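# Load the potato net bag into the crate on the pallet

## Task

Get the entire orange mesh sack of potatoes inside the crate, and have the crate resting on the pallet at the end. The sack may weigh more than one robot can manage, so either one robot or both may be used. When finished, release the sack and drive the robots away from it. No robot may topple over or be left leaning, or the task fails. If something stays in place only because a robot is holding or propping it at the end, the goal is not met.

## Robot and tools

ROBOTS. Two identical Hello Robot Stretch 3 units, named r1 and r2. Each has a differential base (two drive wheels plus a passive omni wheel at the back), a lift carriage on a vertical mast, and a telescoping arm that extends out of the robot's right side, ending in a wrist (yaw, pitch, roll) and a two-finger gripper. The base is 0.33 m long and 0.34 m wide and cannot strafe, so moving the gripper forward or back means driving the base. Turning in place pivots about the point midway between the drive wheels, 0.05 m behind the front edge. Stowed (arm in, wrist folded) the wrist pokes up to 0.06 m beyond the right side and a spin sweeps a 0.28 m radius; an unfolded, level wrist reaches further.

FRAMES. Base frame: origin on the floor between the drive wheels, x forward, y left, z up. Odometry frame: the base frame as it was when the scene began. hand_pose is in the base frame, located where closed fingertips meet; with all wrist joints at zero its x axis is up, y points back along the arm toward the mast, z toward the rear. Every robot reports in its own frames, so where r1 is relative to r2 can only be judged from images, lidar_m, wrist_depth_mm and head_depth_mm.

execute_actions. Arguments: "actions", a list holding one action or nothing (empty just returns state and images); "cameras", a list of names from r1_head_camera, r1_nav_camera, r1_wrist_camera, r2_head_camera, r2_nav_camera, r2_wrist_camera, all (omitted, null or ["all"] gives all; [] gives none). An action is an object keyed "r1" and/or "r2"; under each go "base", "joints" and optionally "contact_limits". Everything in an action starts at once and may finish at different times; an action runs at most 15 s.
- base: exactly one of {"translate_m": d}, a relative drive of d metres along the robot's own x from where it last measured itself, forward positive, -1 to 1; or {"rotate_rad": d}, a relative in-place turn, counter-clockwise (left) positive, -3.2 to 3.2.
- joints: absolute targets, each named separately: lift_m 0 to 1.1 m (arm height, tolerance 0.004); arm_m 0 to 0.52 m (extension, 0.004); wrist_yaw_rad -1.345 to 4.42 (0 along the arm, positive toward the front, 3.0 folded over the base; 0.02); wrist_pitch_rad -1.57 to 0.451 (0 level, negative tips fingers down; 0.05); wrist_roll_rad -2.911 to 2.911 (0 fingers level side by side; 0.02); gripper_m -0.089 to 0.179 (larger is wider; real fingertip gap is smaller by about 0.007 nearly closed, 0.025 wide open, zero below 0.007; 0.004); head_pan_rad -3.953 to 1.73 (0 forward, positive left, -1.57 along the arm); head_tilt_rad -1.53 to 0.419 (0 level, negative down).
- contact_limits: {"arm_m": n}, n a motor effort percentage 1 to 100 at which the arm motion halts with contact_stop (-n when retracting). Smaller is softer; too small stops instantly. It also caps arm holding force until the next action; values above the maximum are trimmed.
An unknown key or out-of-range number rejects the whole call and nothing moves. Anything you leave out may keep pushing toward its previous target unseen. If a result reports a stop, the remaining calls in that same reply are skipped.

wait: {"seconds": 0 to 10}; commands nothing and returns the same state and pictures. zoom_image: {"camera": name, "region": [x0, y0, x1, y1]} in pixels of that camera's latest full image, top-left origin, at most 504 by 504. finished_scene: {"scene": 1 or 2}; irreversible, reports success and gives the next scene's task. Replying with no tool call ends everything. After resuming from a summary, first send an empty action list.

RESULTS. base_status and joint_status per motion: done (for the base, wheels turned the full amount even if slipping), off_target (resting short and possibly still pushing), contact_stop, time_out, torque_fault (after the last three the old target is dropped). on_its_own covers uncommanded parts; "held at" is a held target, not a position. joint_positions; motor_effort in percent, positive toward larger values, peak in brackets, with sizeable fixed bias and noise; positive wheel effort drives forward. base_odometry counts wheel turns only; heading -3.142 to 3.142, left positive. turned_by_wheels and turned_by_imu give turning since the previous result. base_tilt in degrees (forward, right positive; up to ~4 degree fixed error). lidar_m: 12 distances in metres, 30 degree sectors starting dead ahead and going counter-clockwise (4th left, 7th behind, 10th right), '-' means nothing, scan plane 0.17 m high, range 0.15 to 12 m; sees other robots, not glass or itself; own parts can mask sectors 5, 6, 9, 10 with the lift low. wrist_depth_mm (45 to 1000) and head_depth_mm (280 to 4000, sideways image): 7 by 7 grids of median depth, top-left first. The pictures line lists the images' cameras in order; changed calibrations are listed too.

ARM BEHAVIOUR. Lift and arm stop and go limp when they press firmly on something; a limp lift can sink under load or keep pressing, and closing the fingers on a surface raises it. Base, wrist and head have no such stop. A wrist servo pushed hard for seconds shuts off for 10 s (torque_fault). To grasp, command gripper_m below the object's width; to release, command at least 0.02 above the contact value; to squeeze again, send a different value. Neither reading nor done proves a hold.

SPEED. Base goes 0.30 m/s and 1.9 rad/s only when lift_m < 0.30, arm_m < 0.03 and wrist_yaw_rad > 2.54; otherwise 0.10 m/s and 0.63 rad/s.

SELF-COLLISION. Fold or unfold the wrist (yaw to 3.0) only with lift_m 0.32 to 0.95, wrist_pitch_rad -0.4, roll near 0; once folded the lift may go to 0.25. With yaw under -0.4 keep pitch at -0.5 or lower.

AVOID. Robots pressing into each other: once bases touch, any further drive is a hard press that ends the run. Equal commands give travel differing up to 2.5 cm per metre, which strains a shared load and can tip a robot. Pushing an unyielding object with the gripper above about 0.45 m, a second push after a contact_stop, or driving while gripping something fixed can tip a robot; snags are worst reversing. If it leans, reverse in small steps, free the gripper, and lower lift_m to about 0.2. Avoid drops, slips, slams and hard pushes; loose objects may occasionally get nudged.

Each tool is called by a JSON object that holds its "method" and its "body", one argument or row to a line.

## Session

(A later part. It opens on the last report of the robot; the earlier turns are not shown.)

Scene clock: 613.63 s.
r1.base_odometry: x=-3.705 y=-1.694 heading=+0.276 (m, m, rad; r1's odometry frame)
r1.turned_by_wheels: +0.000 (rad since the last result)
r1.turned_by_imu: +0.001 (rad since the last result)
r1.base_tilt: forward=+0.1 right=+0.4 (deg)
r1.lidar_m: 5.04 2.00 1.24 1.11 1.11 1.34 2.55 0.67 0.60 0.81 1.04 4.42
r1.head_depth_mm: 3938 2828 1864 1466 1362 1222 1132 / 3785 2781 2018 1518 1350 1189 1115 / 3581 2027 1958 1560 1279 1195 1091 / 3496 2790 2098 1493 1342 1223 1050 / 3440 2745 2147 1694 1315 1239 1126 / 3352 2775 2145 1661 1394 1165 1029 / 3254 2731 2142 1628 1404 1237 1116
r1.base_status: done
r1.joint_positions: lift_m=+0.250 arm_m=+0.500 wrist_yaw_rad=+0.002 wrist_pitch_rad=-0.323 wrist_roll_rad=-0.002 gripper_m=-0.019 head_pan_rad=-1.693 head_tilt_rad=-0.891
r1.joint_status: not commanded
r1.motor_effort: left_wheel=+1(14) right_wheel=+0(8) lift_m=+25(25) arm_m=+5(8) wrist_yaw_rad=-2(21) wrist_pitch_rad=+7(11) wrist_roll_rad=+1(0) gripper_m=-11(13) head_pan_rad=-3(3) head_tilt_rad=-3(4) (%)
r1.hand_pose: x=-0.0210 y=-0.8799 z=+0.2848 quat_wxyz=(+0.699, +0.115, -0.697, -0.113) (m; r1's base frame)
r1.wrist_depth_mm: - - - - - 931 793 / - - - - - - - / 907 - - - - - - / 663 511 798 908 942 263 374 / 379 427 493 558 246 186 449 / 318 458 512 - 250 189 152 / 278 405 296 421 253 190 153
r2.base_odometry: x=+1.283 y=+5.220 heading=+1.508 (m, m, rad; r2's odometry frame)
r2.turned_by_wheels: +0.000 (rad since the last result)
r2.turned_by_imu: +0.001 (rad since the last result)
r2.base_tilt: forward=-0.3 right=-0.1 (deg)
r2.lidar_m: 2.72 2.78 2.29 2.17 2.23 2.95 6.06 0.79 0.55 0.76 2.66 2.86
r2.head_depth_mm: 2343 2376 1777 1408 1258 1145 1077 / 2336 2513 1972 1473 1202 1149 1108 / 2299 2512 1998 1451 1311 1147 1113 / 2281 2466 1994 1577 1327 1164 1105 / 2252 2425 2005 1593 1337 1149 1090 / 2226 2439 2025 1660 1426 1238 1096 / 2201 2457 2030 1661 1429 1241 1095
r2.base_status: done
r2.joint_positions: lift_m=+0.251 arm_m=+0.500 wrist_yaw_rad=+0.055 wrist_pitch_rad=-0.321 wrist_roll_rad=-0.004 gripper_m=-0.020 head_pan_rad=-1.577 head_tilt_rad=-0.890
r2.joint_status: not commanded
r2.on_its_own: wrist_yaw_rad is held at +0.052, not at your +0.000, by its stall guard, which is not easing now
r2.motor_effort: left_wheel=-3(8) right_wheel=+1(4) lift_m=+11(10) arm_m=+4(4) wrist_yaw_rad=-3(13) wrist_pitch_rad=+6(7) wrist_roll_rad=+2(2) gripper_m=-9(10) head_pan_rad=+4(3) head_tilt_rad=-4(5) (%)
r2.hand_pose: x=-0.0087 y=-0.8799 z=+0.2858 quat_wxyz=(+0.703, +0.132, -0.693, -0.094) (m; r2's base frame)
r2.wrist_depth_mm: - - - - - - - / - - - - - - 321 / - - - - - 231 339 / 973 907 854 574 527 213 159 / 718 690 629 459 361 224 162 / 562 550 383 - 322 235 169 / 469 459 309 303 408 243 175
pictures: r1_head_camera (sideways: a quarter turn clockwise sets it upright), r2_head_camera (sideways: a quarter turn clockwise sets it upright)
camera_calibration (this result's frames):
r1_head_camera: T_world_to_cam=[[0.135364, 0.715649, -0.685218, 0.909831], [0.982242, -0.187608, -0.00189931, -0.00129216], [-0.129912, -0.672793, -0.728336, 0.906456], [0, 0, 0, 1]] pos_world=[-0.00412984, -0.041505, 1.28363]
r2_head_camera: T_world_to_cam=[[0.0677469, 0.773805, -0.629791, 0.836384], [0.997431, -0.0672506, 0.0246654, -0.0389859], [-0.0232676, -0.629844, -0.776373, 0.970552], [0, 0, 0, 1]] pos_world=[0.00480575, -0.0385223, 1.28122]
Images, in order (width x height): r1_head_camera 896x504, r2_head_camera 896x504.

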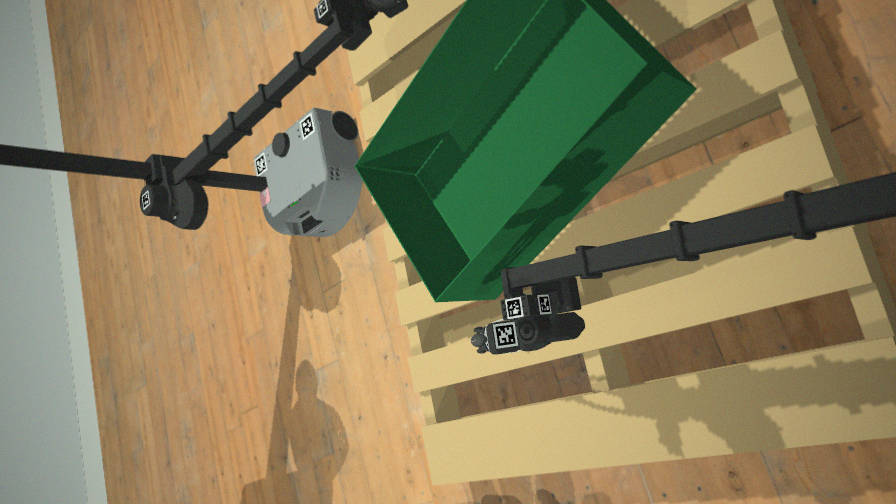

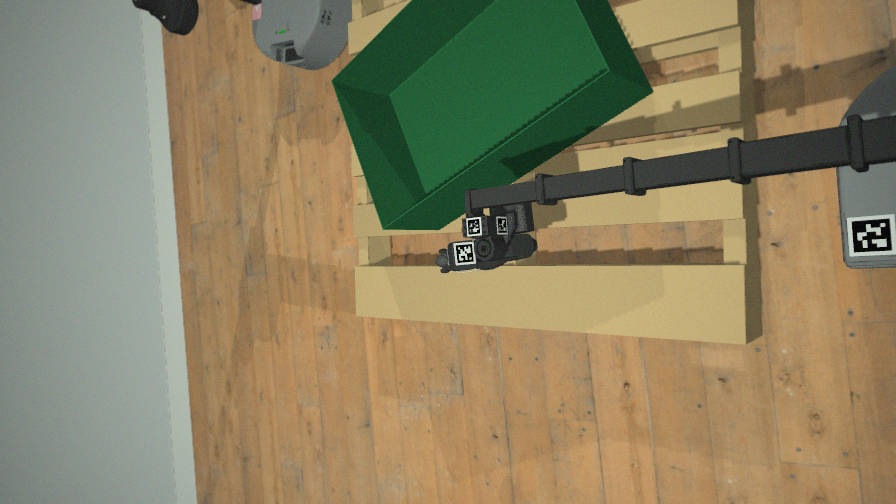

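{"method": "execute_actions", "body": {
  "actions": [
    {"r1":{"base":{"translate_m":-0.22}},"r2":{"base":{"translate_m":-0.22}}}
  ],
  "cameras": ["r1_head_camera","r2_head_camera"]
}}

Scene clock: 621.67 s.
r1.base_odometry: x=-3.916 y=-1.754 heading=+0.278 (m, m, rad; r1's odometry frame)
r1.turned_by_wheels: +0.001 (rad since the last result)
r1.turned_by_imu: +0.040 (rad since the last result)
r1.base_tilt: forward=+0.3 right=+0.5 (deg)
r1.lidar_m: 5.26 1.82 1.17 1.07 1.08 1.33 2.67 3.52 0.46 0.46 1.16 4.60
r1.head_depth_mm: 3898 2799 2199 1646 1434 1227 1135 / 3725 2783 2181 1578 1299 1199 1117 / 3572 2796 2177 1480 1352 1151 1095 / 3550 2785 1883 1522 1346 1224 1087 / 3320 1719 1945 1508 1290 1206 1086 / 3339 2747 2153 1660 1381 1209 1028 / 3233 2704 2138 1631 1397 1240 1113
r1.base_status: done
r1.joint_positions: lift_m=+0.250 arm_m=+0.500 wrist_yaw_rad=+0.165 wrist_pitch_rad=-0.324 wrist_roll_rad=-0.001 gripper_m=-0.019 head_pan_rad=-1.693 head_tilt_rad=-0.891
r1.joint_status: not commanded
r1.on_its_own: wrist_yaw_rad is held at +0.124, not at your +0.000, by its stall guard, which is still easing; left_wheel is at rest, and its effort (+21) is outside its rest range (-18 to +18); right_wheel is at rest, and its effort (-27) is outside its rest range (-18 to +18)
r1.motor_effort: left_wheel=+21(48) right_wheel=-27(58) lift_m=+25(25) arm_m=+5(6) wrist_yaw_rad=-42(100) wrist_pitch_rad=+7(7) wrist_roll_rad=+0(0) gripper_m=-15(22) head_pan_rad=-3(3) head_tilt_rad=-3(3) (%)
r1.hand_pose: x=+0.0171 y=-0.8767 z=+0.2847 quat_wxyz=(+0.706, +0.171, -0.685, -0.056) (m; r1's base frame)
r1.wrist_depth_mm: - - - - - 745 479 / - - - - - - - / 913 - - - 299 - - / 471 571 575 303 314 322 331 / 407 433 464 185 343 351 362 / 436 336 - 129 374 387 397 / 277 291 403 204 324 354 376
r2.base_odometry: x=+1.269 y=+5.000 heading=+1.509 (m, m, rad; r2's odometry frame)
r2.turned_by_wheels: +0.001 (rad since the last result)
r2.turned_by_imu: +0.063 (rad since the last result)
r2.base_tilt: forward=-0.2 right=-0.1 (deg)
r2.lidar_m: 2.93 3.01 2.23 2.16 2.26 3.13 5.85 1.19 0.51 0.49 2.72 3.04
r2.head_depth_mm: 2275 2480 1923 1232 1191 1118 1082 / 2300 1659 1728 1444 1266 1124 1104 / 2312 2480 1914 1481 1269 1119 1113 / 2260 2467 2003 1524 1311 1149 1107 / 2265 2464 2007 1581 1357 1156 1087 / 2242 2450 2002 1622 1309 1138 1096 / 2228 2451 2021 1666 1426 1237 1098
r2.base_status: done
r2.joint_positions: lift_m=+0.251 arm_m=+0.500 wrist_yaw_rad=+0.137 wrist_pitch_rad=-0.314 wrist_roll_rad=+0.000 gripper_m=-0.020 head_pan_rad=-1.576 head_tilt_rad=-0.890
r2.joint_status: not commanded
r2.on_its_own: wrist_yaw_rad is held at +0.121, not at your +0.000, by its stall guard, which is not easing now; left_wheel is at rest, and its effort (+19) is outside its rest range (-18 to +18); wrist_yaw_rad is at rest, and its effort (-18) is outside its rest range (-12 to +12)
r2.motor_effort: left_wheel=+19(59) right_wheel=-16(52) lift_m=+11(11) arm_m=+2(4) wrist_yaw_rad=-18(77) wrist_pitch_rad=+4(6) wrist_roll_rad=+1(2) gripper_m=-10(13) head_pan_rad=+3(2) head_tilt_rad=-5(4) (%)
r2.hand_pose: x=+0.0108 y=-0.8789 z=+0.2873 quat_wxyz=(+0.705, +0.158, -0.689, -0.063) (m; r2's base frame)
r2.wrist_depth_mm: - - - - - - - / - - - - - - 309 / - - - - 332 330 324 / - 949 782 624 349 357 353 / 731 688 460 615 193 381 372 / 583 397 386 - 120 324 314 / 475 318 344 301 249 268 269
pictures: r1_head_camera (sideways: a quarter turn clockwise sets it upright), r2_head_camera (sideways: a quarter turn clockwise sets it upright)
camera_calibration (this result's frames):
r1_head_camera: T_world_to_cam=[[0.135365, 0.715649, -0.685218, 0.909831], [0.982242, -0.187609, -0.00189933, -0.00129214], [-0.129912, -0.672792, -0.728336, 0.906456], [0, 0, 0, 1]] pos_world=[-0.00412988, -0.041505, 1.28363]
r2_head_camera: T_world_to_cam=[[0.0674, 0.773835, -0.629791, 0.836386], [0.997461, -0.0668034, 0.0246654, -0.038986], [-0.0229852, -0.629855, -0.776373, 0.970551], [0, 0, 0, 1]] pos_world=[0.00482302, -0.0385229, 1.28122]
Images, in order (width x height): r1_head_camera 896x504, r2_head_camera 896x504.

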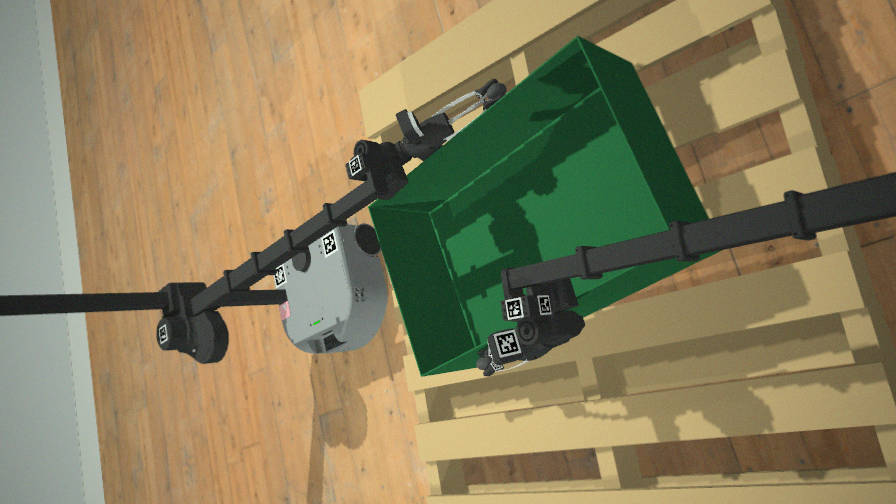

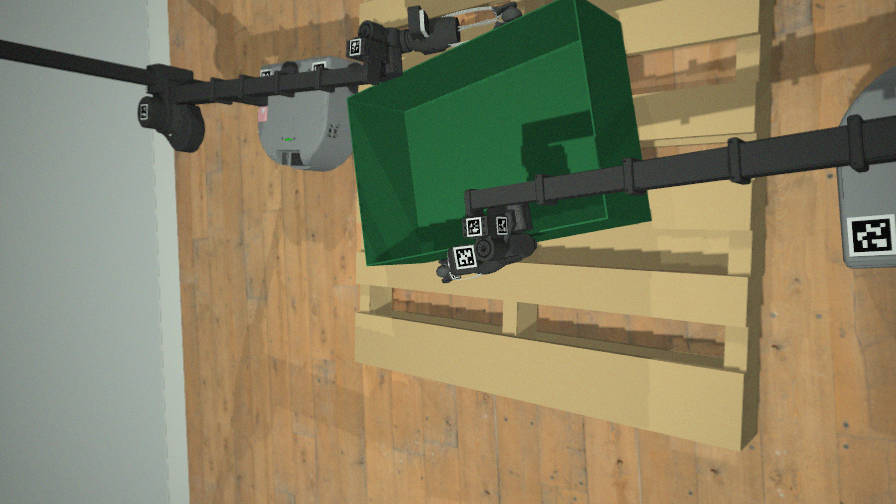

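{"method": "execute_actions", "body": {
  "actions": [
    {"r1":{"base":{"translate_m":0.03},"joints":{"arm_m":0.1,"wrist_yaw_rad":0}},"r2":{"base":{"translate_m":0.03},"joints":{"arm_m":0.1,"wrist_yaw_rad":0}}}
  ],
  "cameras": []
}}

{"method": "execute_actions", "body": {
  "actions": [
    {"r1":{"base":{"rotate_rad":-0.04},"joints":{"lift_m":0.6,"wrist_pitch_rad":-1.55,"gripper_m":0.179}},"r2":{"base":{"rotate_rad":-0.06},"joints":{"lift_m":0.6,"wrist_pitch_rad":-1.55,"gripper_m":0.179}}}
  ],
  "cameras": []
}}

{"method": "execute_actions", "body": {
  "actions": [
    {"r1":{"base":{"translate_m":0.65},"joints":{"head_pan_rad":-1.57}},"r2":{"base":{"translate_m":-0.95}}}
  ],
  "cameras": ["r1_head_camera","r2_head_camera"]
}}

Scene clock: 632.27 s.
r1.base_odometry: x=-3.887 y=-1.746 heading=+0.278 (m, m, rad; r1's odometry frame)
r1.turned_by_wheels: +0.000 (rad since the last result)
r1.turned_by_imu: +0.000 (rad since the last result)
r1.base_tilt: forward=+0.2 right=+0.3 (deg)
r1.lidar_m: 5.23 1.83 1.17 1.07 1.08 1.33 2.67 3.56 0.47 0.52 1.15 4.61
r1.head_depth_mm: 3878 2838 2193 1637 1277 1253 1135 / 3718 2820 2179 1673 1321 1201 1115 / 3661 2809 2036 1521 1348 1141 1090 / 3527 2550 1880 1516 1350 1226 - / 3486 2557 2013 1492 1343 1245 1083 / 3323 2761 2147 1656 1372 1184 1066 / 3201 2736 2119 1654 1399 1230 1059
r1.base_status: done
r1.joint_positions: lift_m=+0.250 arm_m=+0.100 wrist_yaw_rad=+0.001 wrist_pitch_rad=-0.322 wrist_roll_rad=-0.001 gripper_m=-0.019 head_pan_rad=-1.693 head_tilt_rad=-0.891
r1.joint_status: all done
r1.motor_effort: left_wheel=+1(27) right_wheel=+0(27) lift_m=+25(25) arm_m=-5(4) wrist_yaw_rad=-1(63) wrist_pitch_rad=+6(7) wrist_roll_rad=+0(0) gripper_m=-10(17) head_pan_rad=-3(3) head_tilt_rad=-3(3) (%)
r1.hand_pose: x=-0.0212 y=-0.4809 z=+0.2852 quat_wxyz=(+0.699, +0.114, -0.697, -0.113) (m; r1's base frame)
r1.wrist_depth_mm: - - - - - - - / - - - 676 743 - - / 714 728 917 495 739 671 551 / 472 602 716 489 262 636 512 / 450 424 479 426 259 185 505 / 444 342 496 - 255 176 144 / 280 292 396 312 252 174 137
r2.base_odometry: x=+1.271 y=+5.030 heading=+1.509 (m, m, rad; r2's odometry frame)
r2.turned_by_wheels: +0.000 (rad since the last result)
r2.turned_by_imu: +0.001 (rad since the last result)
r2.base_tilt: forward=-0.3 right=+0.0 (deg)
r2.lidar_m: 2.90 3.03 2.23 2.16 2.25 3.14 5.87 1.22 0.50 0.49 2.71 3.00
r2.head_depth_mm: 2277 2307 1749 1411 1210 1146 1084 / 2304 2353 1783 1453 1269 1130 1103 / 2302 2518 2000 1488 1266 1148 - / 2276 2499 1988 1482 1320 1133 1109 / 2277 2443 2006 1574 1359 1165 1091 / 2242 2449 2023 1664 1336 1137 1092 / 2245 2499 2015 1672 1424 1239 1094
r2.base_status: done
r2.joint_positions: lift_m=+0.251 arm_m=+0.100 wrist_yaw_rad=+0.002 wrist_pitch_rad=-0.316 wrist_roll_rad=+0.000 gripper_m=-0.020 head_pan_rad=-1.576 head_tilt_rad=-0.890
r2.joint_status: all done
r2.motor_effort: left_wheel=-1(32) right_wheel=+0(20) lift_m=+12(11) arm_m=-3(5) wrist_yaw_rad=-3(44) wrist_pitch_rad=+5(5) wrist_roll_rad=+1(1) gripper_m=-9(10) head_pan_rad=+2(3) head_tilt_rad=-4(4) (%)
r2.hand_pose: x=-0.0210 y=-0.4813 z=+0.2870 quat_wxyz=(+0.699, +0.112, -0.698, -0.111) (m; r2's base frame)
r2.wrist_depth_mm: - - - - - - - / - - - - 706 708 503 / - - - 829 321 654 519 / - 922 620 568 255 158 157 / 719 532 518 464 256 169 172 / 573 384 495 - 222 186 193 / 336 328 434 313 390 209 220
pictures: none
No camera images: the call's "cameras" was empty. Leave "cameras" out to get every camera's image.

Scene clock: 636.27 s.
r1.base_odometry: x=-3.887 y=-1.746 heading=+0.238 (m, m, rad; r1's odometry frame)
r1.turned_by_wheels: -0.040 (rad since the last result)
r1.turned_by_imu: -0.040 (rad since the last result)
r1.base_tilt: forward=+0.3 right=+0.3 (deg)
r1.lidar_m: 5.22 1.93 1.20 1.07 1.08 1.29 2.46 3.54 0.47 0.48 1.15 4.47
r1.head_depth_mm: 3980 2832 2203 1643 1406 1231 1154 / 3869 2795 2191 1681 1310 1199 1114 / 3688 2778 2172 1515 1353 - 1096 / 3525 2481 1934 1547 1348 - 1085 / 1478 2555 1938 1503 1312 1236 1084 / 3325 2743 2141 1641 1384 1188 1044 / 3224 2724 2134 1638 1408 1242 1092
r1.base_status: done
r1.joint_positions: lift_m=+0.600 arm_m=+0.100 wrist_yaw_rad=+0.001 wrist_pitch_rad=-1.545 wrist_roll_rad=-0.001 gripper_m=+0.179 head_pan_rad=-1.693 head_tilt_rad=-0.891
r1.joint_status: all done
r1.motor_effort: left_wheel=+1(5) right_wheel=-2(5) lift_m=+43(45) arm_m=-5(5) wrist_yaw_rad=-2(2) wrist_pitch_rad=-1(2) wrist_roll_rad=+0(0) gripper_m=+0(96) head_pan_rad=-3(3) head_tilt_rad=-3(3) (%)
r1.hand_pose: x=-0.0216 y=-0.2278 z=+0.4816 quat_wxyz=(+0.507, +0.494, -0.505, -0.493) (m; r1's base frame)
r1.wrist_depth_mm: 469 581 483 497 475 480 515 / 479 583 489 505 520 530 538 / 490 515 503 512 528 544 558 / 623 624 636 651 666 670 686 / 626 634 645 - 675 678 684 / - 652 664 - 687 696 709 / 654 668 679 - 706 - 729
r2.base_odometry: x=+1.271 y=+5.030 heading=+1.449 (m, m, rad; r2's odometry frame)
r2.turned_by_wheels: -0.060 (rad since the last result)
r2.turned_by_imu: -0.060 (rad since the last result)
r2.base_tilt: forward=-0.2 right=-0.1 (deg)
r2.lidar_m: 2.90 2.98 2.28 2.17 2.22 2.94 5.85 1.22 0.51 0.49 2.66 3.06
r2.head_depth_mm: 2250 2351 1991 1538 1192 1141 1081 / 1378 2419 1783 1408 1286 - - / 2325 2538 1878 1494 1293 - 1113 / 2305 2479 2005 1491 1336 1137 1109 / 2263 2465 2017 1581 1331 1178 1089 / 2239 2454 2008 1585 1311 1121 1093 / 2199 2453 2012 1669 1425 1239 1103
r2.base_status: done
r2.joint_positions: lift_m=+0.599 arm_m=+0.100 wrist_yaw_rad=+0.002 wrist_pitch_rad=-1.545 wrist_roll_rad=+0.000 gripper_m=+0.179 head_pan_rad=-1.576 head_tilt_rad=-0.890
r2.joint_status: all done
r2.motor_effort: left_wheel=+1(7) right_wheel=-1(5) lift_m=+44(43) arm_m=-2(3) wrist_yaw_rad=-2(3) wrist_pitch_rad=-1(3) wrist_roll_rad=+1(1) gripper_m=+0(85) head_pan_rad=+2(3) head_tilt_rad=-4(4) (%)
r2.hand_pose: x=-0.0217 y=-0.2277 z=+0.4812 quat_wxyz=(+0.507, +0.494, -0.505, -0.493) (m; r2's base frame)
r2.wrist_depth_mm: 610 492 493 574 577 480 475 / 628 509 519 519 510 492 489 / 638 635 642 631 625 620 609 / 664 653 647 647 633 635 629 / 679 675 669 661 - 640 640 / 708 694 682 679 - 676 - / 710 717 697 700 - 685 680
pictures: none
No camera images: the call's "cameras" was empty. Leave "cameras" out to get every camera's image.

Scene clock: 646.73 s.
r1.base_odometry: x=-3.256 y=-1.593 heading=+0.238 (m, m, rad; r1's odometry frame)
r1.turned_by_wheels: +0.000 (rad since the last result)
r1.turned_by_imu: +0.005 (rad since the last result)
r1.base_tilt: forward=+0.0 right=+0.3 (deg)
r1.lidar_m: 4.60 2.12 1.34 1.20 1.20 1.45 2.77 0.90 1.00 0.92 3.58 4.32
r1.head_depth_mm: 3641 2811 2192 1625 1413 1253 1081 / 3553 2807 2183 1693 1421 1200 - / 3430 2768 2174 1654 1423 - 1131 / 3388 2672 2166 1736 1491 - 1119 / 1397 1670 1855 1679 1453 1295 1130 / 3099 2737 2140 1758 1497 1295 1142 / 3133 2730 2139 1752 1480 1288 1139
r1.base_status: done
r1.joint_positions: lift_m=+0.600 arm_m=+0.100 wrist_yaw_rad=+0.001 wrist_pitch_rad=-1.545 wrist_roll_rad=-0.001 gripper_m=+0.179 head_pan_rad=-1.577 head_tilt_rad=-0.891
r1.joint_status: all done
r1.motor_effort: left_wheel=+2(7) right_wheel=-1(3) lift_m=+44(43) arm_m=-5(5) wrist_yaw_rad=+0(2) wrist_pitch_rad=-1(1) wrist_roll_rad=+0(0) gripper_m=+0(0) head_pan_rad=+3(16) head_tilt_rad=-3(3) (%)
r1.hand_pose: x=-0.0216 y=-0.2278 z=+0.4816 quat_wxyz=(+0.507, +0.494, -0.505, -0.493) (m; r1's base frame)
r1.wrist_depth_mm: 589 591 598 608 626 513 526 / 596 596 615 627 629 514 543 / 603 610 626 639 649 525 541 / 616 630 645 653 652 538 552 / 625 649 643 - 678 681 701 / - 649 654 - 688 698 705 / 646 655 674 - 708 - 723
r2.base_odometry: x=+1.156 y=+4.087 heading=+1.449 (m, m, rad; r2's odometry frame)
r2.turned_by_wheels: +0.000 (rad since the last result)
r2.turned_by_imu: -0.004 (rad since the last result)
r2.base_tilt: forward=-0.4 right=-0.1 (deg)
r2.lidar_m: 3.84 3.17 2.23 2.12 2.17 2.87 4.93 4.03 0.54 1.46 0.74 0.76
r2.head_depth_mm: 2397 2514 1978 1634 1399 1218 1082 / 2380 2499 1992 1640 1440 - - / 2234 1751 1821 1651 1438 - 1106 / 1317 2493 1847 1665 1434 1231 1104 / 2322 2515 2001 1536 1274 1115 1074 / 2278 2477 2031 1577 1338 1181 1078 / 2264 2476 2027 1549 1353 1179 1081
r2.base_status: done
r2.joint_positions: lift_m=+0.599 arm_m=+0.100 wrist_yaw_rad=+0.002 wrist_pitch_rad=-1.545 wrist_roll_rad=+0.000 gripper_m=+0.179 head_pan_rad=-1.576 head_tilt_rad=-0.890
r2.joint_status: not commanded
r2.motor_effort: left_wheel=+2(4) right_wheel=-1(4) lift_m=+44(44) arm_m=-2(2) wrist_yaw_rad=-2(2) wrist_pitch_rad=-1(1) wrist_roll_rad=+1(1) gripper_m=+0(1) head_pan_rad=+3(3) head_tilt_rad=-4(4) (%)
r2.hand_pose: x=-0.0217 y=-0.2277 z=+0.4812 quat_wxyz=(+0.507, +0.494, -0.505, -0.493) (m; r2's base frame)
r2.wrist_depth_mm: 607 597 488 591 537 584 585 / 525 512 501 607 607 605 599 / 532 538 511 633 626 619 615 / 668 658 651 636 637 639 630 / 678 672 665 661 - 656 639 / 687 691 686 676 - 665 - / 719 711 706 700 - 687 687
pictures: r1_head_camera (sideways: a quarter turn clockwise sets it upright), r2_head_camera (sideways: a quarter turn clockwise sets it upright)
camera_calibration (this result's frames):
r1_head_camera: T_world_to_cam=[[0.0514985, 0.726515, -0.685218, 0.910343], [0.997367, -0.072489, -0.00189933, -0.00138441], [-0.0510506, -0.683316, -0.728336, 0.905975], [0, 0, 0, 1]] pos_world=[0.000750088, -0.042411, 1.28363]
r2_head_camera: T_world_to_cam=[[0.0674001, 0.773835, -0.629791, 0.836386], [0.997461, -0.0668035, 0.0246654, -0.038986], [-0.0229853, -0.629855, -0.776373, 0.970551], [0, 0, 0, 1]] pos_world=[0.00482301, -0.0385229, 1.28122]
Images, in order (width x height): r1_head_camera 896x504, r2_head_camera 896x504.

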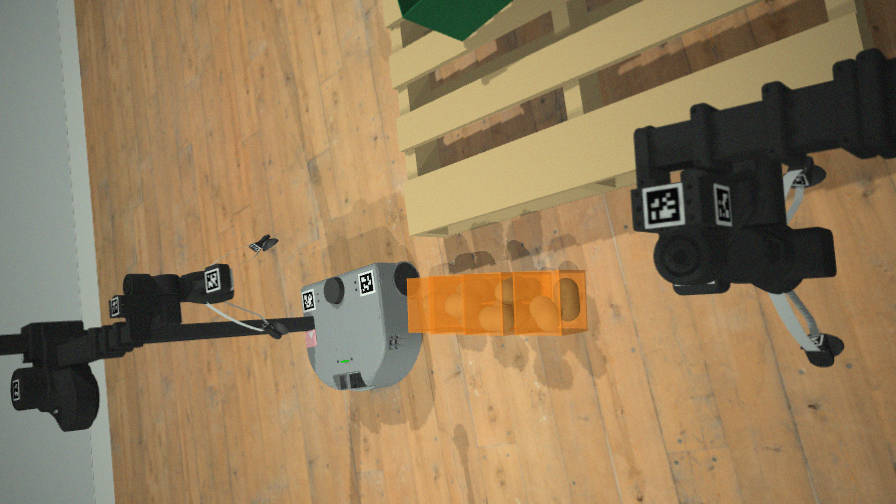

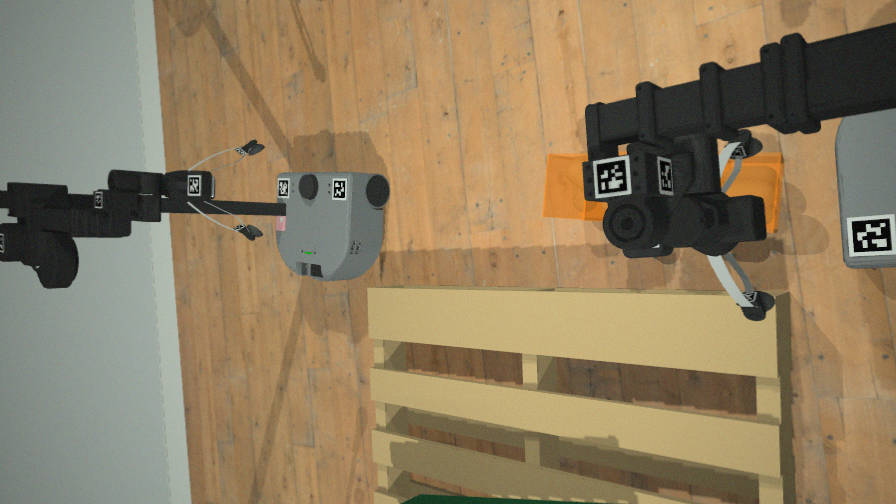

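{"method": "execute_actions", "body": {
  "actions": [
    {"r1":{"joints":{"arm_m":0.5}}}
  ],
  "cameras": ["r1_wrist_camera","r2_wrist_camera","r1_head_camera"]
}}

Scene clock: 654.20 s.
r1.base_odometry: x=-3.256 y=-1.593 heading=+0.238 (m, m, rad; r1's odometry frame)
r1.turned_by_wheels: +0.000 (rad since the last result)
r1.turned_by_imu: +0.001 (rad since the last result)
r1.base_tilt: forward=+0.1 right=+0.2 (deg)
r1.lidar_m: 4.61 2.11 1.34 1.20 1.20 1.45 2.75 0.90 1.00 0.91 3.59 4.33
r1.head_depth_mm: 3577 2820 2201 1641 1409 1255 1080 / 3570 2806 2184 1687 1420 1189 - / 3453 2785 2180 1719 1469 1276 1155 / 3374 2676 2232 1679 1485 1306 1145 / 1390 1672 1878 1705 1431 1290 1143 / 3102 2740 2150 1750 1492 1295 1142 / 3141 2718 2132 1756 1480 1285 1136
r1.base_status: not commanded
r1.joint_positions: lift_m=+0.600 arm_m=+0.500 wrist_yaw_rad=+0.001 wrist_pitch_rad=-1.546 wrist_roll_rad=-0.001 gripper_m=+0.179 head_pan_rad=-1.577 head_tilt_rad=-0.891
r1.joint_status: all done
r1.motor_effort: left_wheel=+1(1) right_wheel=-1(1) lift_m=+43(43) arm_m=+5(6) wrist_yaw_rad=+0(1) wrist_pitch_rad=-1(1) wrist_roll_rad=+0(0) gripper_m=+0(0) head_pan_rad=+3(4) head_tilt_rad=-4(3) (%)
r1.hand_pose: x=-0.0216 y=-0.6269 z=+0.4816 quat_wxyz=(+0.507, +0.494, -0.505, -0.494) (m; r1's base frame)
r1.wrist_depth_mm: 588 595 604 607 607 507 528 / 599 608 612 625 623 514 525 / 599 624 626 633 624 528 534 / 617 635 634 640 642 534 551 / 629 639 641 656 656 560 564 / - 653 661 672 657 572 575 / 656 666 673 691 570 - 596
r2.base_odometry: x=+1.156 y=+4.087 heading=+1.449 (m, m, rad; r2's odometry frame)
r2.turned_by_wheels: +0.000 (rad since the last result)
r2.turned_by_imu: +0.001 (rad since the last result)
r2.base_tilt: forward=-0.3 right=-0.1 (deg)
r2.lidar_m: 3.85 3.18 2.23 2.11 2.17 2.86 4.92 4.02 0.54 1.46 0.74 0.76
r2.head_depth_mm: 2403 2497 1969 1626 1400 1212 1080 / 2401 2510 1983 1642 1431 - - / 2270 2393 1737 1651 1435 - 1107 / 1314 2363 1811 1660 1424 1226 1107 / 2314 2494 2010 1538 1277 1113 1068 / 2271 2460 2017 1580 1350 1182 1072 / 2241 2471 2043 1549 1347 1180 1084
r2.base_status: not commanded
r2.joint_positions: lift_m=+0.599 arm_m=+0.100 wrist_yaw_rad=+0.002 wrist_pitch_rad=-1.545 wrist_roll_rad=+0.000 gripper_m=+0.179 head_pan_rad=-1.576 head_tilt_rad=-0.890
r2.joint_status: not commanded
r2.motor_effort: left_wheel=+2(1) right_wheel=-1(1) lift_m=+44(43) arm_m=-2(2) wrist_yaw_rad=-3(2) wrist_pitch_rad=-1(1) wrist_roll_rad=+1(1) gripper_m=+1(1) head_pan_rad=+3(2) head_tilt_rad=-4(4) (%)
r2.hand_pose: x=-0.0217 y=-0.2277 z=+0.4812 quat_wxyz=(+0.507, +0.494, -0.505, -0.493) (m; r2's base frame)
r2.wrist_depth_mm: 605 600 490 598 537 595 577 / 521 505 499 601 607 603 599 / 539 533 516 629 621 613 612 / 655 658 648 647 639 635 632 / 674 681 664 657 - 651 650 / 696 688 683 680 - 676 - / 719 704 702 692 - 688 678
pictures: r1_head_camera (sideways: a quarter turn clockwise sets it upright), r1_wrist_camera, r2_wrist_camera
camera_calibration (this result's frames):
r1_head_camera: T_world_to_cam=[[0.051477, 0.726517, -0.685218, 0.910343], [0.99737, -0.0724595, -0.00189931, -0.00138444], [-0.0510304, -0.683318, -0.728336, 0.905975], [0, 0, 0, 1]] pos_world=[0.000751342, -0.0424112, 1.28363]
r1_wrist_camera: T_world_to_cam=[[-0.988145, -0.142642, 0.0567736, -0.154133], [-0.134229, 0.982191, 0.131467, 0.591269], [-0.0745153, 0.122288, -0.989693, 0.713063], [0, 0, 0, 1]] pos_world=[-0.0198057, -0.689924, 0.636732]
r2_wrist_camera: T_world_to_cam=[[-0.995757, 0.0908043, -0.0148942, 0.0179214], [0.0871761, 0.982737, 0.163184, 0.177189], [0.0294548, 0.161193, -0.986483, 0.678652], [0, 0, 0, 1]] pos_world=[-0.0175908, -0.285151, 0.640831]
Images, in order (width x height): r1_head_camera 896x504, r1_wrist_camera 644x364, r2_wrist_camera 644x364.

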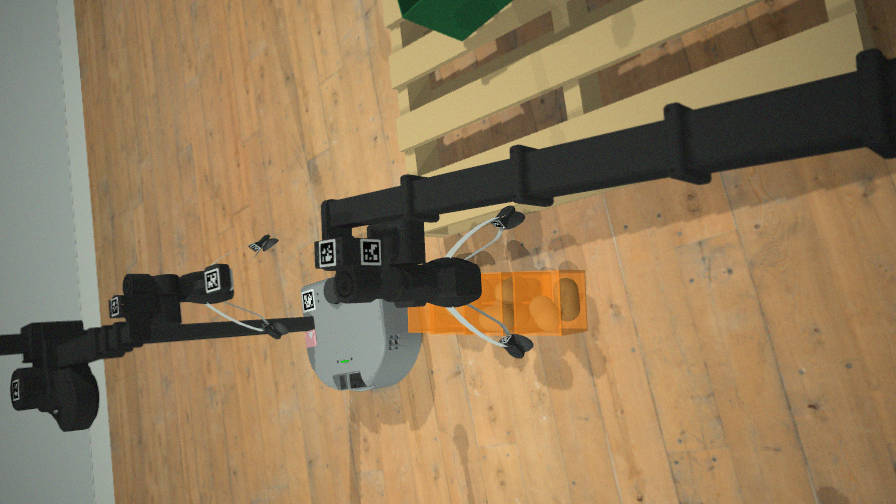

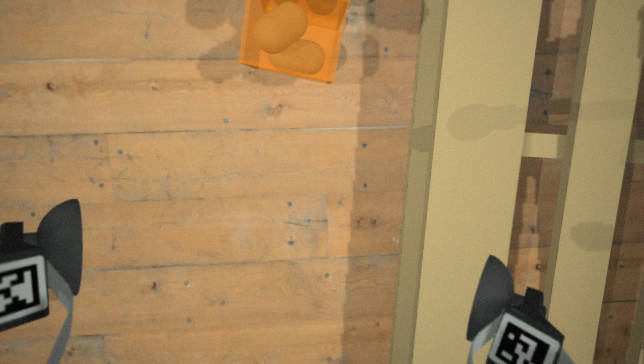

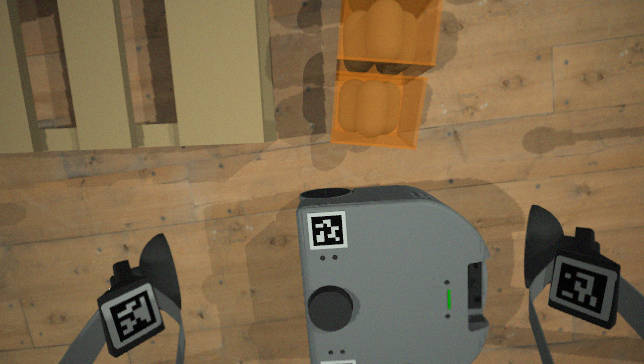

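{"method": "execute_actions", "body": {
  "actions": [
    {"r2":{"base":{"translate_m":-0.09},"joints":{"arm_m":0.28,"lift_m":0.4}},"r1":{"joints":{"arm_m":0.2}}}
  ],
  "cameras": ["r2_wrist_camera"]
}}

Scene clock: 661.33 s.
r1.base_odometry: x=-3.256 y=-1.593 heading=+0.238 (m, m, rad; r1's odometry frame)
r1.turned_by_wheels: +0.000 (rad since the last result)
r1.turned_by_imu: +0.001 (rad since the last result)
r1.base_tilt: forward=+0.0 right=+0.4 (deg)
r1.lidar_m: 4.59 2.11 1.33 1.20 1.20 1.45 2.77 0.90 1.00 0.91 3.59 4.31
r1.head_depth_mm: 3600 2810 2196 1663 1413 1255 1077 / 3493 2777 2187 1690 1412 1196 - / 3475 2782 2181 1641 - 1256 1146 / 3347 2759 2168 1733 - 1250 1143 / 3276 2772 1324 1675 1461 1297 1144 / 3176 1480 1886 1715 1483 1292 1145 / 3150 2617 2132 1748 1482 1292 1135
r1.base_status: not commanded
r1.joint_positions: lift_m=+0.600 arm_m=+0.200 wrist_yaw_rad=+0.001 wrist_pitch_rad=-1.546 wrist_roll_rad=-0.001 gripper_m=+0.179 head_pan_rad=-1.577 head_tilt_rad=-0.891
r1.joint_status: all done
r1.motor_effort: left_wheel=+1(2) right_wheel=-1(1) lift_m=+43(44) arm_m=-5(3) wrist_yaw_rad=-1(2) wrist_pitch_rad=-1(1) wrist_roll_rad=+0(0) gripper_m=+0(0) head_pan_rad=+3(3) head_tilt_rad=-3(3) (%)
r1.hand_pose: x=-0.0216 y=-0.3275 z=+0.4816 quat_wxyz=(+0.507, +0.494, -0.505, -0.494) (m; r1's base frame)
r1.wrist_depth_mm: 589 596 609 615 627 507 628 / 601 601 616 633 638 518 529 / 614 613 625 636 633 522 542 / 622 628 636 645 654 537 552 / 626 632 667 663 669 552 561 / - 647 657 - 695 691 715 / 657 667 673 - 697 - 717
r2.base_odometry: x=+1.145 y=+3.998 heading=+1.449 (m, m, rad; r2's odometry frame)
r2.turned_by_wheels: +0.000 (rad since the last result)
r2.turned_by_imu: +0.001 (rad since the last result)
r2.base_tilt: forward=-0.3 right=+0.0 (deg)
r2.lidar_m: 3.94 3.18 2.23 2.11 2.16 2.86 4.84 4.04 2.81 0.52 0.85 0.80
r2.head_depth_mm: 2418 2476 1962 1650 1401 1219 1083 / 2386 2530 1993 1650 1395 1223 1101 / 2352 2504 1919 1658 1468 1208 1116 / 1309 1145 1754 1657 1461 1130 1105 / 2259 2505 1949 1592 1362 1211 1095 / 2261 2461 2028 1575 1338 1117 1076 / 2240 2464 2023 1570 1344 1172 1075
r2.base_status: done
r2.joint_positions: lift_m=+0.401 arm_m=+0.280 wrist_yaw_rad=+0.002 wrist_pitch_rad=-1.546 wrist_roll_rad=+0.000 gripper_m=+0.179 head_pan_rad=-1.576 head_tilt_rad=-0.890
r2.joint_status: all done
r2.motor_effort: left_wheel=+2(4) right_wheel=-1(4) lift_m=+10(38) arm_m=+4(5) wrist_yaw_rad=-2(2) wrist_pitch_rad=-1(1) wrist_roll_rad=+1(1) gripper_m=+0(1) head_pan_rad=+3(3) head_tilt_rad=-4(4) (%)
r2.hand_pose: x=-0.0217 y=-0.4070 z=+0.2827 quat_wxyz=(+0.507, +0.494, -0.505, -0.494) (m; r2's base frame)
r2.wrist_depth_mm: 305 398 416 280 403 407 403 / 311 319 426 323 414 417 411 / 322 323 439 335 429 429 423 / 330 332 450 299 439 440 433 / 340 339 463 377 454 454 445 / 352 347 474 472 467 465 - / 498 494 487 481 477 469 474
pictures: r2_wrist_camera
camera_calibration (this result's frames):
r2_wrist_camera: T_world_to_cam=[[-0.99573, 0.0911112, -0.0148201, 0.0313557], [0.0874675, 0.98258, 0.163967, 0.385482], [0.0295012, 0.161971, -0.986354, 0.512097], [0, 0, 0, 1]] pos_world=[-0.0176028, -0.464569, 0.442367]
Images, in order (width x height): r2_wrist_camera 644x364.

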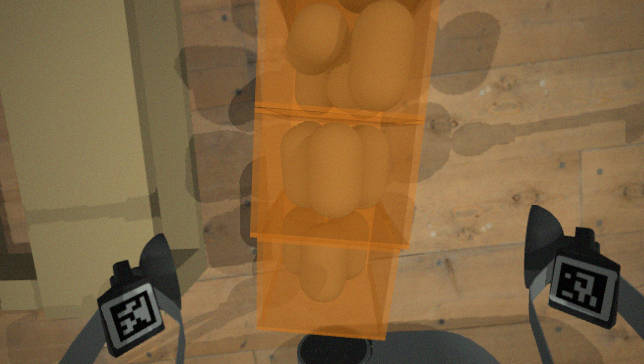

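{"method": "execute_actions", "body": {
  "actions": [
    {"r2":{"joints":{"arm_m":0.19}}}
  ],
  "cameras": []
}}

{"method": "execute_actions", "body": {
  "actions": [
    {"r2":{"joints":{"lift_m":0.19}}}
  ],
  "cameras": ["r2_wrist_camera","r1_head_camera"]
}}

Scene clock: 669.83 s.
r1.base_odometry: x=-3.256 y=-1.593 heading=+0.238 (m, m, rad; r1's odometry frame)
r1.turned_by_wheels: +0.000 (rad since the last result)
r1.turned_by_imu: +0.001 (rad since the last result)
r1.base_tilt: forward=+0.1 right=+0.4 (deg)
r1.lidar_m: 4.60 2.12 1.34 1.20 1.20 1.46 2.77 0.90 1.00 0.91 3.58 4.31
r1.head_depth_mm: 3622 2841 2187 1656 1409 1248 1081 / 3559 2798 2189 1688 1422 1203 - / 3497 2779 2164 1636 - 1256 1145 / 3374 2781 2165 1731 - 1250 1147 / 3232 2743 1718 1675 1455 1293 1143 / 3161 1485 2023 1715 1497 1291 1141 / 3164 2624 2132 1753 1485 1287 1140
r1.base_status: not commanded
r1.joint_positions: lift_m=+0.600 arm_m=+0.200 wrist_yaw_rad=+0.001 wrist_pitch_rad=-1.546 wrist_roll_rad=-0.001 gripper_m=+0.179 head_pan_rad=-1.577 head_tilt_rad=-0.891
r1.joint_status: not commanded
r1.motor_effort: left_wheel=+1(1) right_wheel=-1(1) lift_m=+43(41) arm_m=-5(6) wrist_yaw_rad=+0(1) wrist_pitch_rad=-1(1) wrist_roll_rad=+0(0) gripper_m=+0(0) head_pan_rad=+3(3) head_tilt_rad=-2(3) (%)
r1.hand_pose: x=-0.0216 y=-0.3275 z=+0.4816 quat_wxyz=(+0.507, +0.494, -0.505, -0.494) (m; r1's base frame)
r1.wrist_depth_mm: 588 598 618 614 622 506 624 / 596 607 612 620 630 517 539 / 610 617 629 635 641 523 538 / 618 629 638 645 654 538 551 / 626 639 646 662 660 551 563 / - 647 662 - 688 692 708 / 660 657 668 - 709 - 725
r2.base_odometry: x=+1.145 y=+3.998 heading=+1.449 (m, m, rad; r2's odometry frame)
r2.turned_by_wheels: +0.000 (rad since the last result)
r2.turned_by_imu: +0.001 (rad since the last result)
r2.base_tilt: forward=-0.3 right=-0.1 (deg)
r2.lidar_m: 3.94 3.16 2.23 2.11 2.17 2.86 4.84 4.02 2.81 0.52 0.85 0.81
r2.head_depth_mm: 2418 2482 1993 1638 1398 1222 1078 / 2381 2499 2004 1651 1402 1215 1111 / 2367 2507 1944 1658 1444 1185 1113 / 1312 1149 1749 1648 1425 1142 1094 / 2250 2493 1941 1592 1357 1212 1091 / 2277 2486 2037 1575 1337 1116 1082 / 2250 2459 2030 1582 1342 1173 1082
r2.base_status: not commanded
r2.joint_positions: lift_m=+0.401 arm_m=+0.190 wrist_yaw_rad=+0.002 wrist_pitch_rad=-1.546 wrist_roll_rad=+0.000 gripper_m=+0.179 head_pan_rad=-1.576 head_tilt_rad=-0.890
r2.joint_status: all done
r2.motor_effort: left_wheel=+2(1) right_wheel=-1(1) lift_m=+11(10) arm_m=-3(3) wrist_yaw_rad=-2(2) wrist_pitch_rad=-1(1) wrist_roll_rad=+0(1) gripper_m=+0(0) head_pan_rad=+2(3) head_tilt_rad=-4(4) (%)
r2.hand_pose: x=-0.0217 y=-0.3175 z=+0.2827 quat_wxyz=(+0.507, +0.494, -0.505, -0.494) (m; r2's base frame)
r2.wrist_depth_mm: 305 397 417 322 407 407 402 / 313 324 426 278 420 417 411 / 321 322 438 358 430 430 425 / 331 331 451 335 446 438 435 / 350 364 463 453 450 454 444 / 482 476 475 469 - 463 - / 504 495 492 - - - 465
pictures: none
No camera images: the call's "cameras" was empty. Leave "cameras" out to get every camera's image.

Scene clock: 672.30 s.
r1.base_odometry: x=-3.256 y=-1.593 heading=+0.238 (m, m, rad; r1's odometry frame)
r1.turned_by_wheels: +0.000 (rad since the last result)
r1.turned_by_imu: +0.000 (rad since the last result)
r1.base_tilt: forward=+0.1 right=+0.3 (deg)
r1.lidar_m: 4.61 2.11 1.34 1.20 1.20 1.45 2.76 0.90 1.00 0.91 3.59 4.34
r1.head_depth_mm: 3645 2843 2203 1657 1410 1257 1082 / 3537 2841 2188 1695 1411 1207 - / 3445 2799 2173 1649 - 1258 1147 / 3403 2772 2165 1715 - 1252 1149 / 3294 2779 1971 1654 1458 1294 1147 / 3151 1646 1807 1717 1484 1301 1139 / 3213 2747 2132 1748 1491 1289 1140
r1.base_status: not commanded
r1.joint_positions: lift_m=+0.600 arm_m=+0.200 wrist_yaw_rad=+0.001 wrist_pitch_rad=-1.546 wrist_roll_rad=-0.001 gripper_m=+0.179 head_pan_rad=-1.577 head_tilt_rad=-0.891
r1.joint_status: not commanded
r1.motor_effort: left_wheel=+2(1) right_wheel=-1(1) lift_m=+42(42) arm_m=-5(5) wrist_yaw_rad=-2(1) wrist_pitch_rad=-1(1) wrist_roll_rad=+0(0) gripper_m=+0(0) head_pan_rad=+3(3) head_tilt_rad=-3(3) (%)
r1.hand_pose: x=-0.0216 y=-0.3275 z=+0.4816 quat_wxyz=(+0.507, +0.494, -0.505, -0.494) (m; r1's base frame)
r1.wrist_depth_mm: 584 589 602 618 616 507 630 / 595 597 620 634 620 520 533 / 607 620 627 638 645 532 541 / 626 636 642 642 656 538 552 / 630 638 662 653 662 552 561 / - 651 658 - 686 695 715 / 654 672 675 - 710 - 725
r2.base_odometry: x=+1.145 y=+3.998 heading=+1.450 (m, m, rad; r2's odometry frame)
r2.turned_by_wheels: +0.000 (rad since the last result)
r2.turned_by_imu: +0.001 (rad since the last result)
r2.base_tilt: forward=-0.2 right=+0.0 (deg)
r2.lidar_m: 3.94 3.17 2.23 2.11 2.17 2.85 4.84 3.99 2.80 0.52 0.85 0.81
r2.head_depth_mm: 2428 2484 1976 1646 1407 1217 1081 / 2388 2517 1983 1651 1400 1223 1106 / 2355 2510 1934 1645 1400 1249 1103 / 1314 1139 1748 1672 1408 1212 1114 / 2233 2532 1963 1580 1359 1210 1091 / 2261 2456 2040 1577 1337 1117 1078 / 2261 2470 2025 1574 1341 1172 1084
r2.base_status: not commanded
r2.joint_positions: lift_m=+0.214 arm_m=+0.190 wrist_yaw_rad=+0.001 wrist_pitch_rad=-1.561 wrist_roll_rad=-0.004 gripper_m=+0.179 head_pan_rad=-1.576 head_tilt_rad=-0.890
r2.joint_status: lift_m contact_stop (moved -0.187 of -0.211)
r2.on_its_own: lift_m is slack since a contact_stop, until your next command for it (your +0.190 is given up)
r2.motor_effort: left_wheel=+6(7) right_wheel=-11(11) lift_m=+27(29) arm_m=-1(3) wrist_yaw_rad=-1(1) wrist_pitch_rad=+3(5) wrist_roll_rad=+2(3) gripper_m=-1(2) head_pan_rad=+3(2) head_tilt_rad=-4(4) (%)
r2.hand_pose: x=-0.0217 y=-0.3135 z=+0.0964 quat_wxyz=(+0.504, +0.499, -0.501, -0.497) (m; r2's base frame)
r2.wrist_depth_mm: 233 244 137 91 98 234 232 / 238 251 150 100 136 241 239 / 243 258 254 200 249 247 245 / 251 266 261 142 190 254 252 / 243 272 270 141 206 264 258 / 231 - 281 152 272 270 - / 295 292 288 282 281 278 275
pictures: r1_head_camera (sideways: a quarter turn clockwise sets it upright), r2_wrist_camera
camera_calibration (this result's frames):
r1_head_camera: T_world_to_cam=[[0.0514109, 0.726522, -0.685218, 0.910343], [0.997376, -0.0723687, -0.00189932, -0.00138448], [-0.0509682, -0.683322, -0.728336, 0.905974], [0, 0, 0, 1]] pos_world=[0.000755204, -0.0424117, 1.28363]
r2_wrist_camera: T_world_to_cam=[[-0.996053, 0.0877475, -0.013387, 0.0188767], [0.0839593, 0.980315, 0.1787, 0.321962], [0.0288039, 0.17687, -0.983813, 0.31752], [0, 0, 0, 1]] pos_world=[-0.0173753, -0.373441, 0.255098]
Images, in order (width x height): r1_head_camera 896x504, r2_wrist_camera 644x364.

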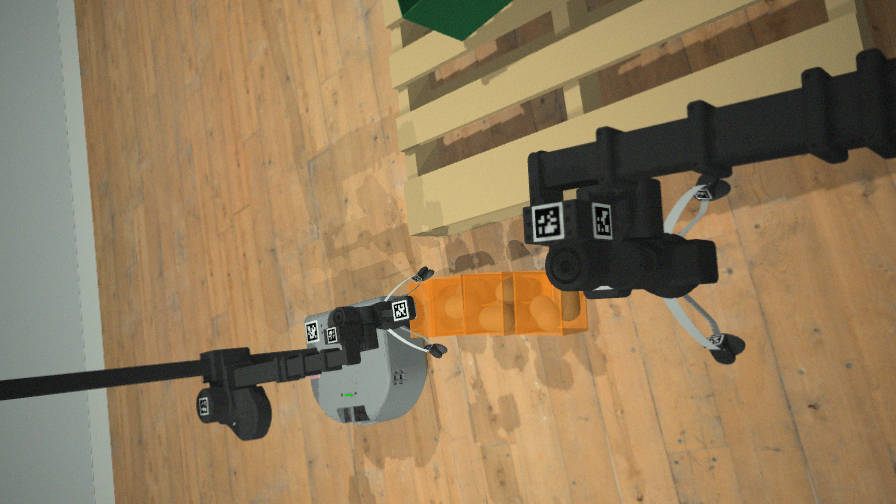

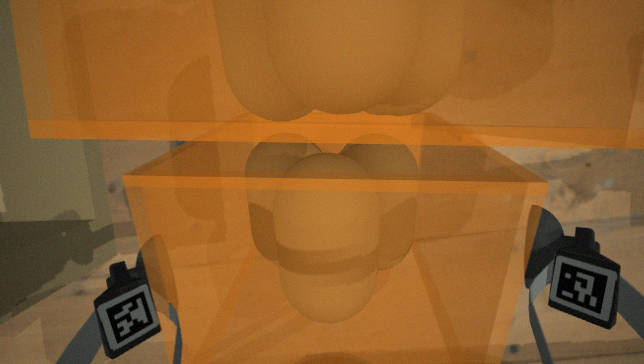

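Good straddle. Grip and push toward r1.

{"method": "execute_actions", "body": {
  "actions": [
    {"r2":{"joints":{"gripper_m":0.10}}}
  ],
  "cameras": []
}}

{"method": "execute_actions", "body": {
  "actions": [
    {"r2":{"joints":{"lift_m":0.24,"arm_m":0.5},"contact_limits":{"arm_m":45}},"r1":{"joints":{"arm_m":0.5,"lift_m":0.45}}}
  ],
  "cameras": ["r1_wrist_camera","r1_head_camera"]
}}

Scene clock: 676.60 s.
r1.base_odometry: x=-3.256 y=-1.593 heading=+0.238 (m, m, rad; r1's odometry frame)
r1.turned_by_wheels: +0.000 (rad since the last result)
r1.turned_by_imu: +0.000 (rad since the last result)
r1.base_tilt: forward=+0.3 right=+0.4 (deg)
r1.lidar_m: 4.60 2.12 1.34 1.20 1.20 1.45 2.76 0.90 1.00 0.91 3.59 4.33
r1.head_depth_mm: 3607 2849 2183 1655 1417 1249 1081 / 3515 2800 2177 1693 1410 1198 - / 3452 2783 2163 1648 - 1255 1150 / 3380 2776 2166 1721 - 1248 1147 / 3303 2765 1970 1653 1458 1296 1139 / 3187 1637 1822 1723 1495 1288 1138 / 3156 2713 2136 1761 1491 1287 1136
r1.base_status: not commanded
r1.joint_positions: lift_m=+0.600 arm_m=+0.200 wrist_yaw_rad=+0.001 wrist_pitch_rad=-1.546 wrist_roll_rad=-0.001 gripper_m=+0.179 head_pan_rad=-1.577 head_tilt_rad=-0.891
r1.joint_status: not commanded
r1.motor_effort: left_wheel=+2(1) right_wheel=-1(1) lift_m=+43(43) arm_m=-5(5) wrist_yaw_rad=-1(1) wrist_pitch_rad=-1(1) wrist_roll_rad=+0(0) gripper_m=+0(0) head_pan_rad=+3(3) head_tilt_rad=-3(4) (%)
r1.hand_pose: x=-0.0216 y=-0.3275 z=+0.4816 quat_wxyz=(+0.507, +0.494, -0.505, -0.494) (m; r1's base frame)
r1.wrist_depth_mm: 583 594 604 612 614 506 638 / 594 599 616 618 627 516 534 / 614 622 629 630 641 526 544 / 624 623 642 655 653 539 548 / 625 629 654 651 661 547 569 / - 656 665 - 687 687 704 / 653 661 668 - 694 - 729
r2.base_odometry: x=+1.145 y=+3.998 heading=+1.449 (m, m, rad; r2's odometry frame)
r2.turned_by_wheels: +0.000 (rad since the last result)
r2.turned_by_imu: +0.001 (rad since the last result)
r2.base_tilt: forward=-0.3 right=-0.1 (deg)
r2.lidar_m: 3.93 3.16 2.23 2.11 2.16 2.86 4.84 4.00 2.81 0.52 0.85 0.80
r2.head_depth_mm: 2394 2483 1976 1635 1404 1221 1081 / 2389 2502 1982 1641 1401 1216 1103 / 2341 2504 1936 1638 1401 1255 1107 / 1314 1150 1764 1647 1411 1204 1104 / 2233 2496 1943 1580 1358 1205 1086 / 2268 2462 2027 1589 1334 1114 1080 / 2245 2457 2023 1570 1341 1167 1078
r2.base_status: not commanded
r2.joint_positions: lift_m=+0.214 arm_m=+0.190 wrist_yaw_rad=+0.001 wrist_pitch_rad=-1.561 wrist_roll_rad=-0.004 gripper_m=+0.101 head_pan_rad=-1.576 head_tilt_rad=-0.890
r2.joint_status: all done
r2.on_its_own: lift_m is slack since a contact_stop, until your next command for it (your +0.190 is given up)
r2.motor_effort: left_wheel=+6(7) right_wheel=-7(10) lift_m=+27(27) arm_m=+0(1) wrist_yaw_rad=-1(2) wrist_pitch_rad=+4(4) wrist_roll_rad=+2(2) gripper_m=-34(100) head_pan_rad=+4(2) head_tilt_rad=-4(4) (%)
r2.hand_pose: x=-0.0217 y=-0.3134 z=+0.0964 quat_wxyz=(+0.504, +0.499, -0.501, -0.497) (m; r2's base frame)
r2.wrist_depth_mm: 231 243 136 91 99 234 232 / 237 250 149 100 136 241 239 / 243 257 255 250 249 247 245 / 250 265 262 143 194 255 252 / 244 272 271 142 260 261 258 / 232 279 279 153 272 270 266 / 295 293 289 285 282 279 277
pictures: none
No camera images: the call's "cameras" was empty. Leave "cameras" out to get every camera's image.

Scene clock: 680.10 s.
r1.base_odometry: x=-3.256 y=-1.593 heading=+0.238 (m, m, rad; r1's odometry frame)
r1.turned_by_wheels: +0.000 (rad since the last result)
r1.turned_by_imu: +0.000 (rad since the last result)
r1.base_tilt: forward=+0.1 right=+0.4 (deg)
r1.lidar_m: 4.59 2.12 1.34 1.20 1.21 1.45 2.76 0.90 1.00 0.63 3.59 4.32
r1.head_depth_mm: 3589 2832 2183 1656 1413 1251 1078 / 3495 2823 2178 1697 1414 1176 1076 / 3443 2786 2176 1666 1374 1252 1136 / 3376 2793 2164 1865 1441 1294 1149 / 3297 2762 1967 1651 1427 1247 1141 / 3187 1611 1845 1711 1490 1291 1139 / 3148 2713 2136 1761 1487 1295 1141
r1.base_status: not commanded
r1.joint_positions: lift_m=+0.450 arm_m=+0.500 wrist_yaw_rad=+0.001 wrist_pitch_rad=-1.547 wrist_roll_rad=-0.001 gripper_m=+0.179 head_pan_rad=-1.577 head_tilt_rad=-0.891
r1.joint_status: all done
r1.motor_effort: left_wheel=+1(1) right_wheel=-1(1) lift_m=+24(37) arm_m=+6(5) wrist_yaw_rad=-1(1) wrist_pitch_rad=-1(1) wrist_roll_rad=+0(0) gripper_m=+0(0) head_pan_rad=+3(3) head_tilt_rad=-4(3) (%)
r1.hand_pose: x=-0.0216 y=-0.6266 z=+0.3323 quat_wxyz=(+0.506, +0.494, -0.505, -0.494) (m; r1's base frame)
r1.wrist_depth_mm: 448 456 455 364 471 360 366 / 457 462 467 326 477 366 371 / 461 466 332 445 491 373 376 / 469 478 342 494 498 382 384 / 483 490 384 505 509 388 516 / - 502 504 516 518 397 521 / 497 506 510 526 533 - 539
r2.base_odometry: x=+1.145 y=+3.998 heading=+1.449 (m, m, rad; r2's odometry frame)
r2.turned_by_wheels: +0.000 (rad since the last result)
r2.turned_by_imu: +0.000 (rad since the last result)
r2.base_tilt: forward=-0.3 right=-0.1 (deg)
r2.lidar_m: 3.94 3.16 2.22 2.11 2.16 2.86 4.84 3.99 2.80 0.80 0.85 0.81
r2.head_depth_mm: 2425 2495 1968 1640 1397 1223 1084 / 2409 2497 1971 1641 1406 1224 1100 / 2347 2521 1922 1646 1412 1234 1116 / 2196 1627 1096 1653 1327 1231 1106 / 2247 2487 1944 1575 1354 1207 1095 / 2260 2505 2003 1587 1335 1117 1077 / 2222 2456 2033 1575 1345 1172 1079
r2.base_status: not commanded
r2.joint_positions: lift_m=+0.239 arm_m=+0.499 wrist_yaw_rad=+0.001 wrist_pitch_rad=-1.561 wrist_roll_rad=-0.004 gripper_m=+0.107 head_pan_rad=-1.576 head_tilt_rad=-0.890
r2.joint_status: all done
r2.on_its_own: gripper_m is held at +0.106, not at your +0.100, by its stall guard, which is not easing now
r2.motor_effort: left_wheel=+0(5) right_wheel=-1(9) lift_m=+43(46) arm_m=+8(11) wrist_yaw_rad=-1(2) wrist_pitch_rad=+3(4) wrist_roll_rad=+2(4) gripper_m=-21(34) head_pan_rad=+3(3) head_tilt_rad=-4(4) (%)
r2.contact_limits: arm_m 45 (drawing in: default 25, maximum 41; extending or still: default 35, maximum 57)
r2.hand_pose: x=-0.0217 y=-0.6226 z=+0.1215 quat_wxyz=(+0.503, +0.499, -0.501, -0.497) (m; r2's base frame)
r2.wrist_depth_mm: 236 263 261 120 113 256 253 / 256 268 268 121 117 262 261 / 263 277 278 164 165 271 269 / 273 284 285 178 211 277 275 / 281 293 293 161 206 286 285 / 290 289 303 167 299 299 293 / 297 304 314 312 309 305 306
pictures: r1_head_camera (sideways: a quarter turn clockwise sets it upright), r1_wrist_camera
camera_calibration (this result's frames):
r1_head_camera: T_world_to_cam=[[0.0514109, 0.726522, -0.685218, 0.910343], [0.997376, -0.0723687, -0.00189932, -0.00138448], [-0.0509682, -0.683322, -0.728336, 0.905974], [0, 0, 0, 1]] pos_world=[0.000755204, -0.0424117, 1.28363]
r1_wrist_camera: T_world_to_cam=[[-0.988151, -0.142652, 0.0566382, -0.145581], [-0.134186, 0.982071, 0.132404, 0.61027], [-0.0745105, 0.123235, -0.989576, 0.565807], [0, 0, 0, 1]] pos_world=[-0.0198078, -0.689823, 0.487353]
Images, in order (width x height): r1_head_camera 896x504, r1_wrist_camera 644x364.

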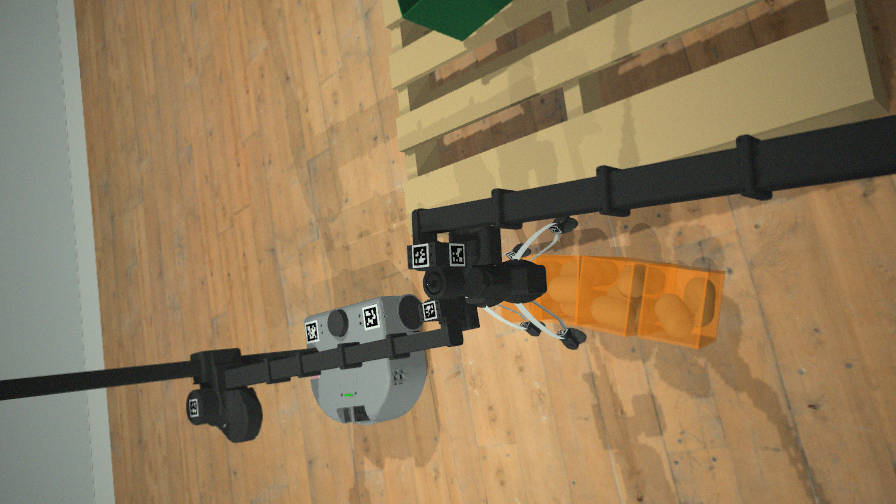

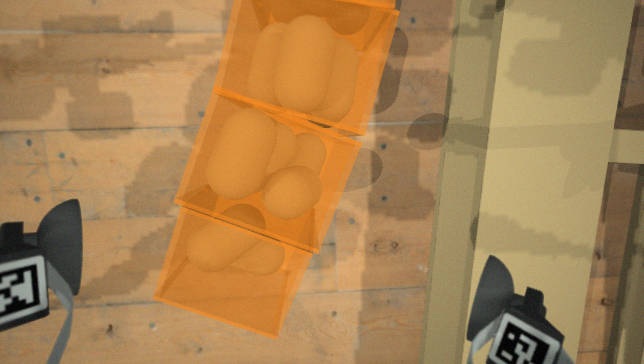

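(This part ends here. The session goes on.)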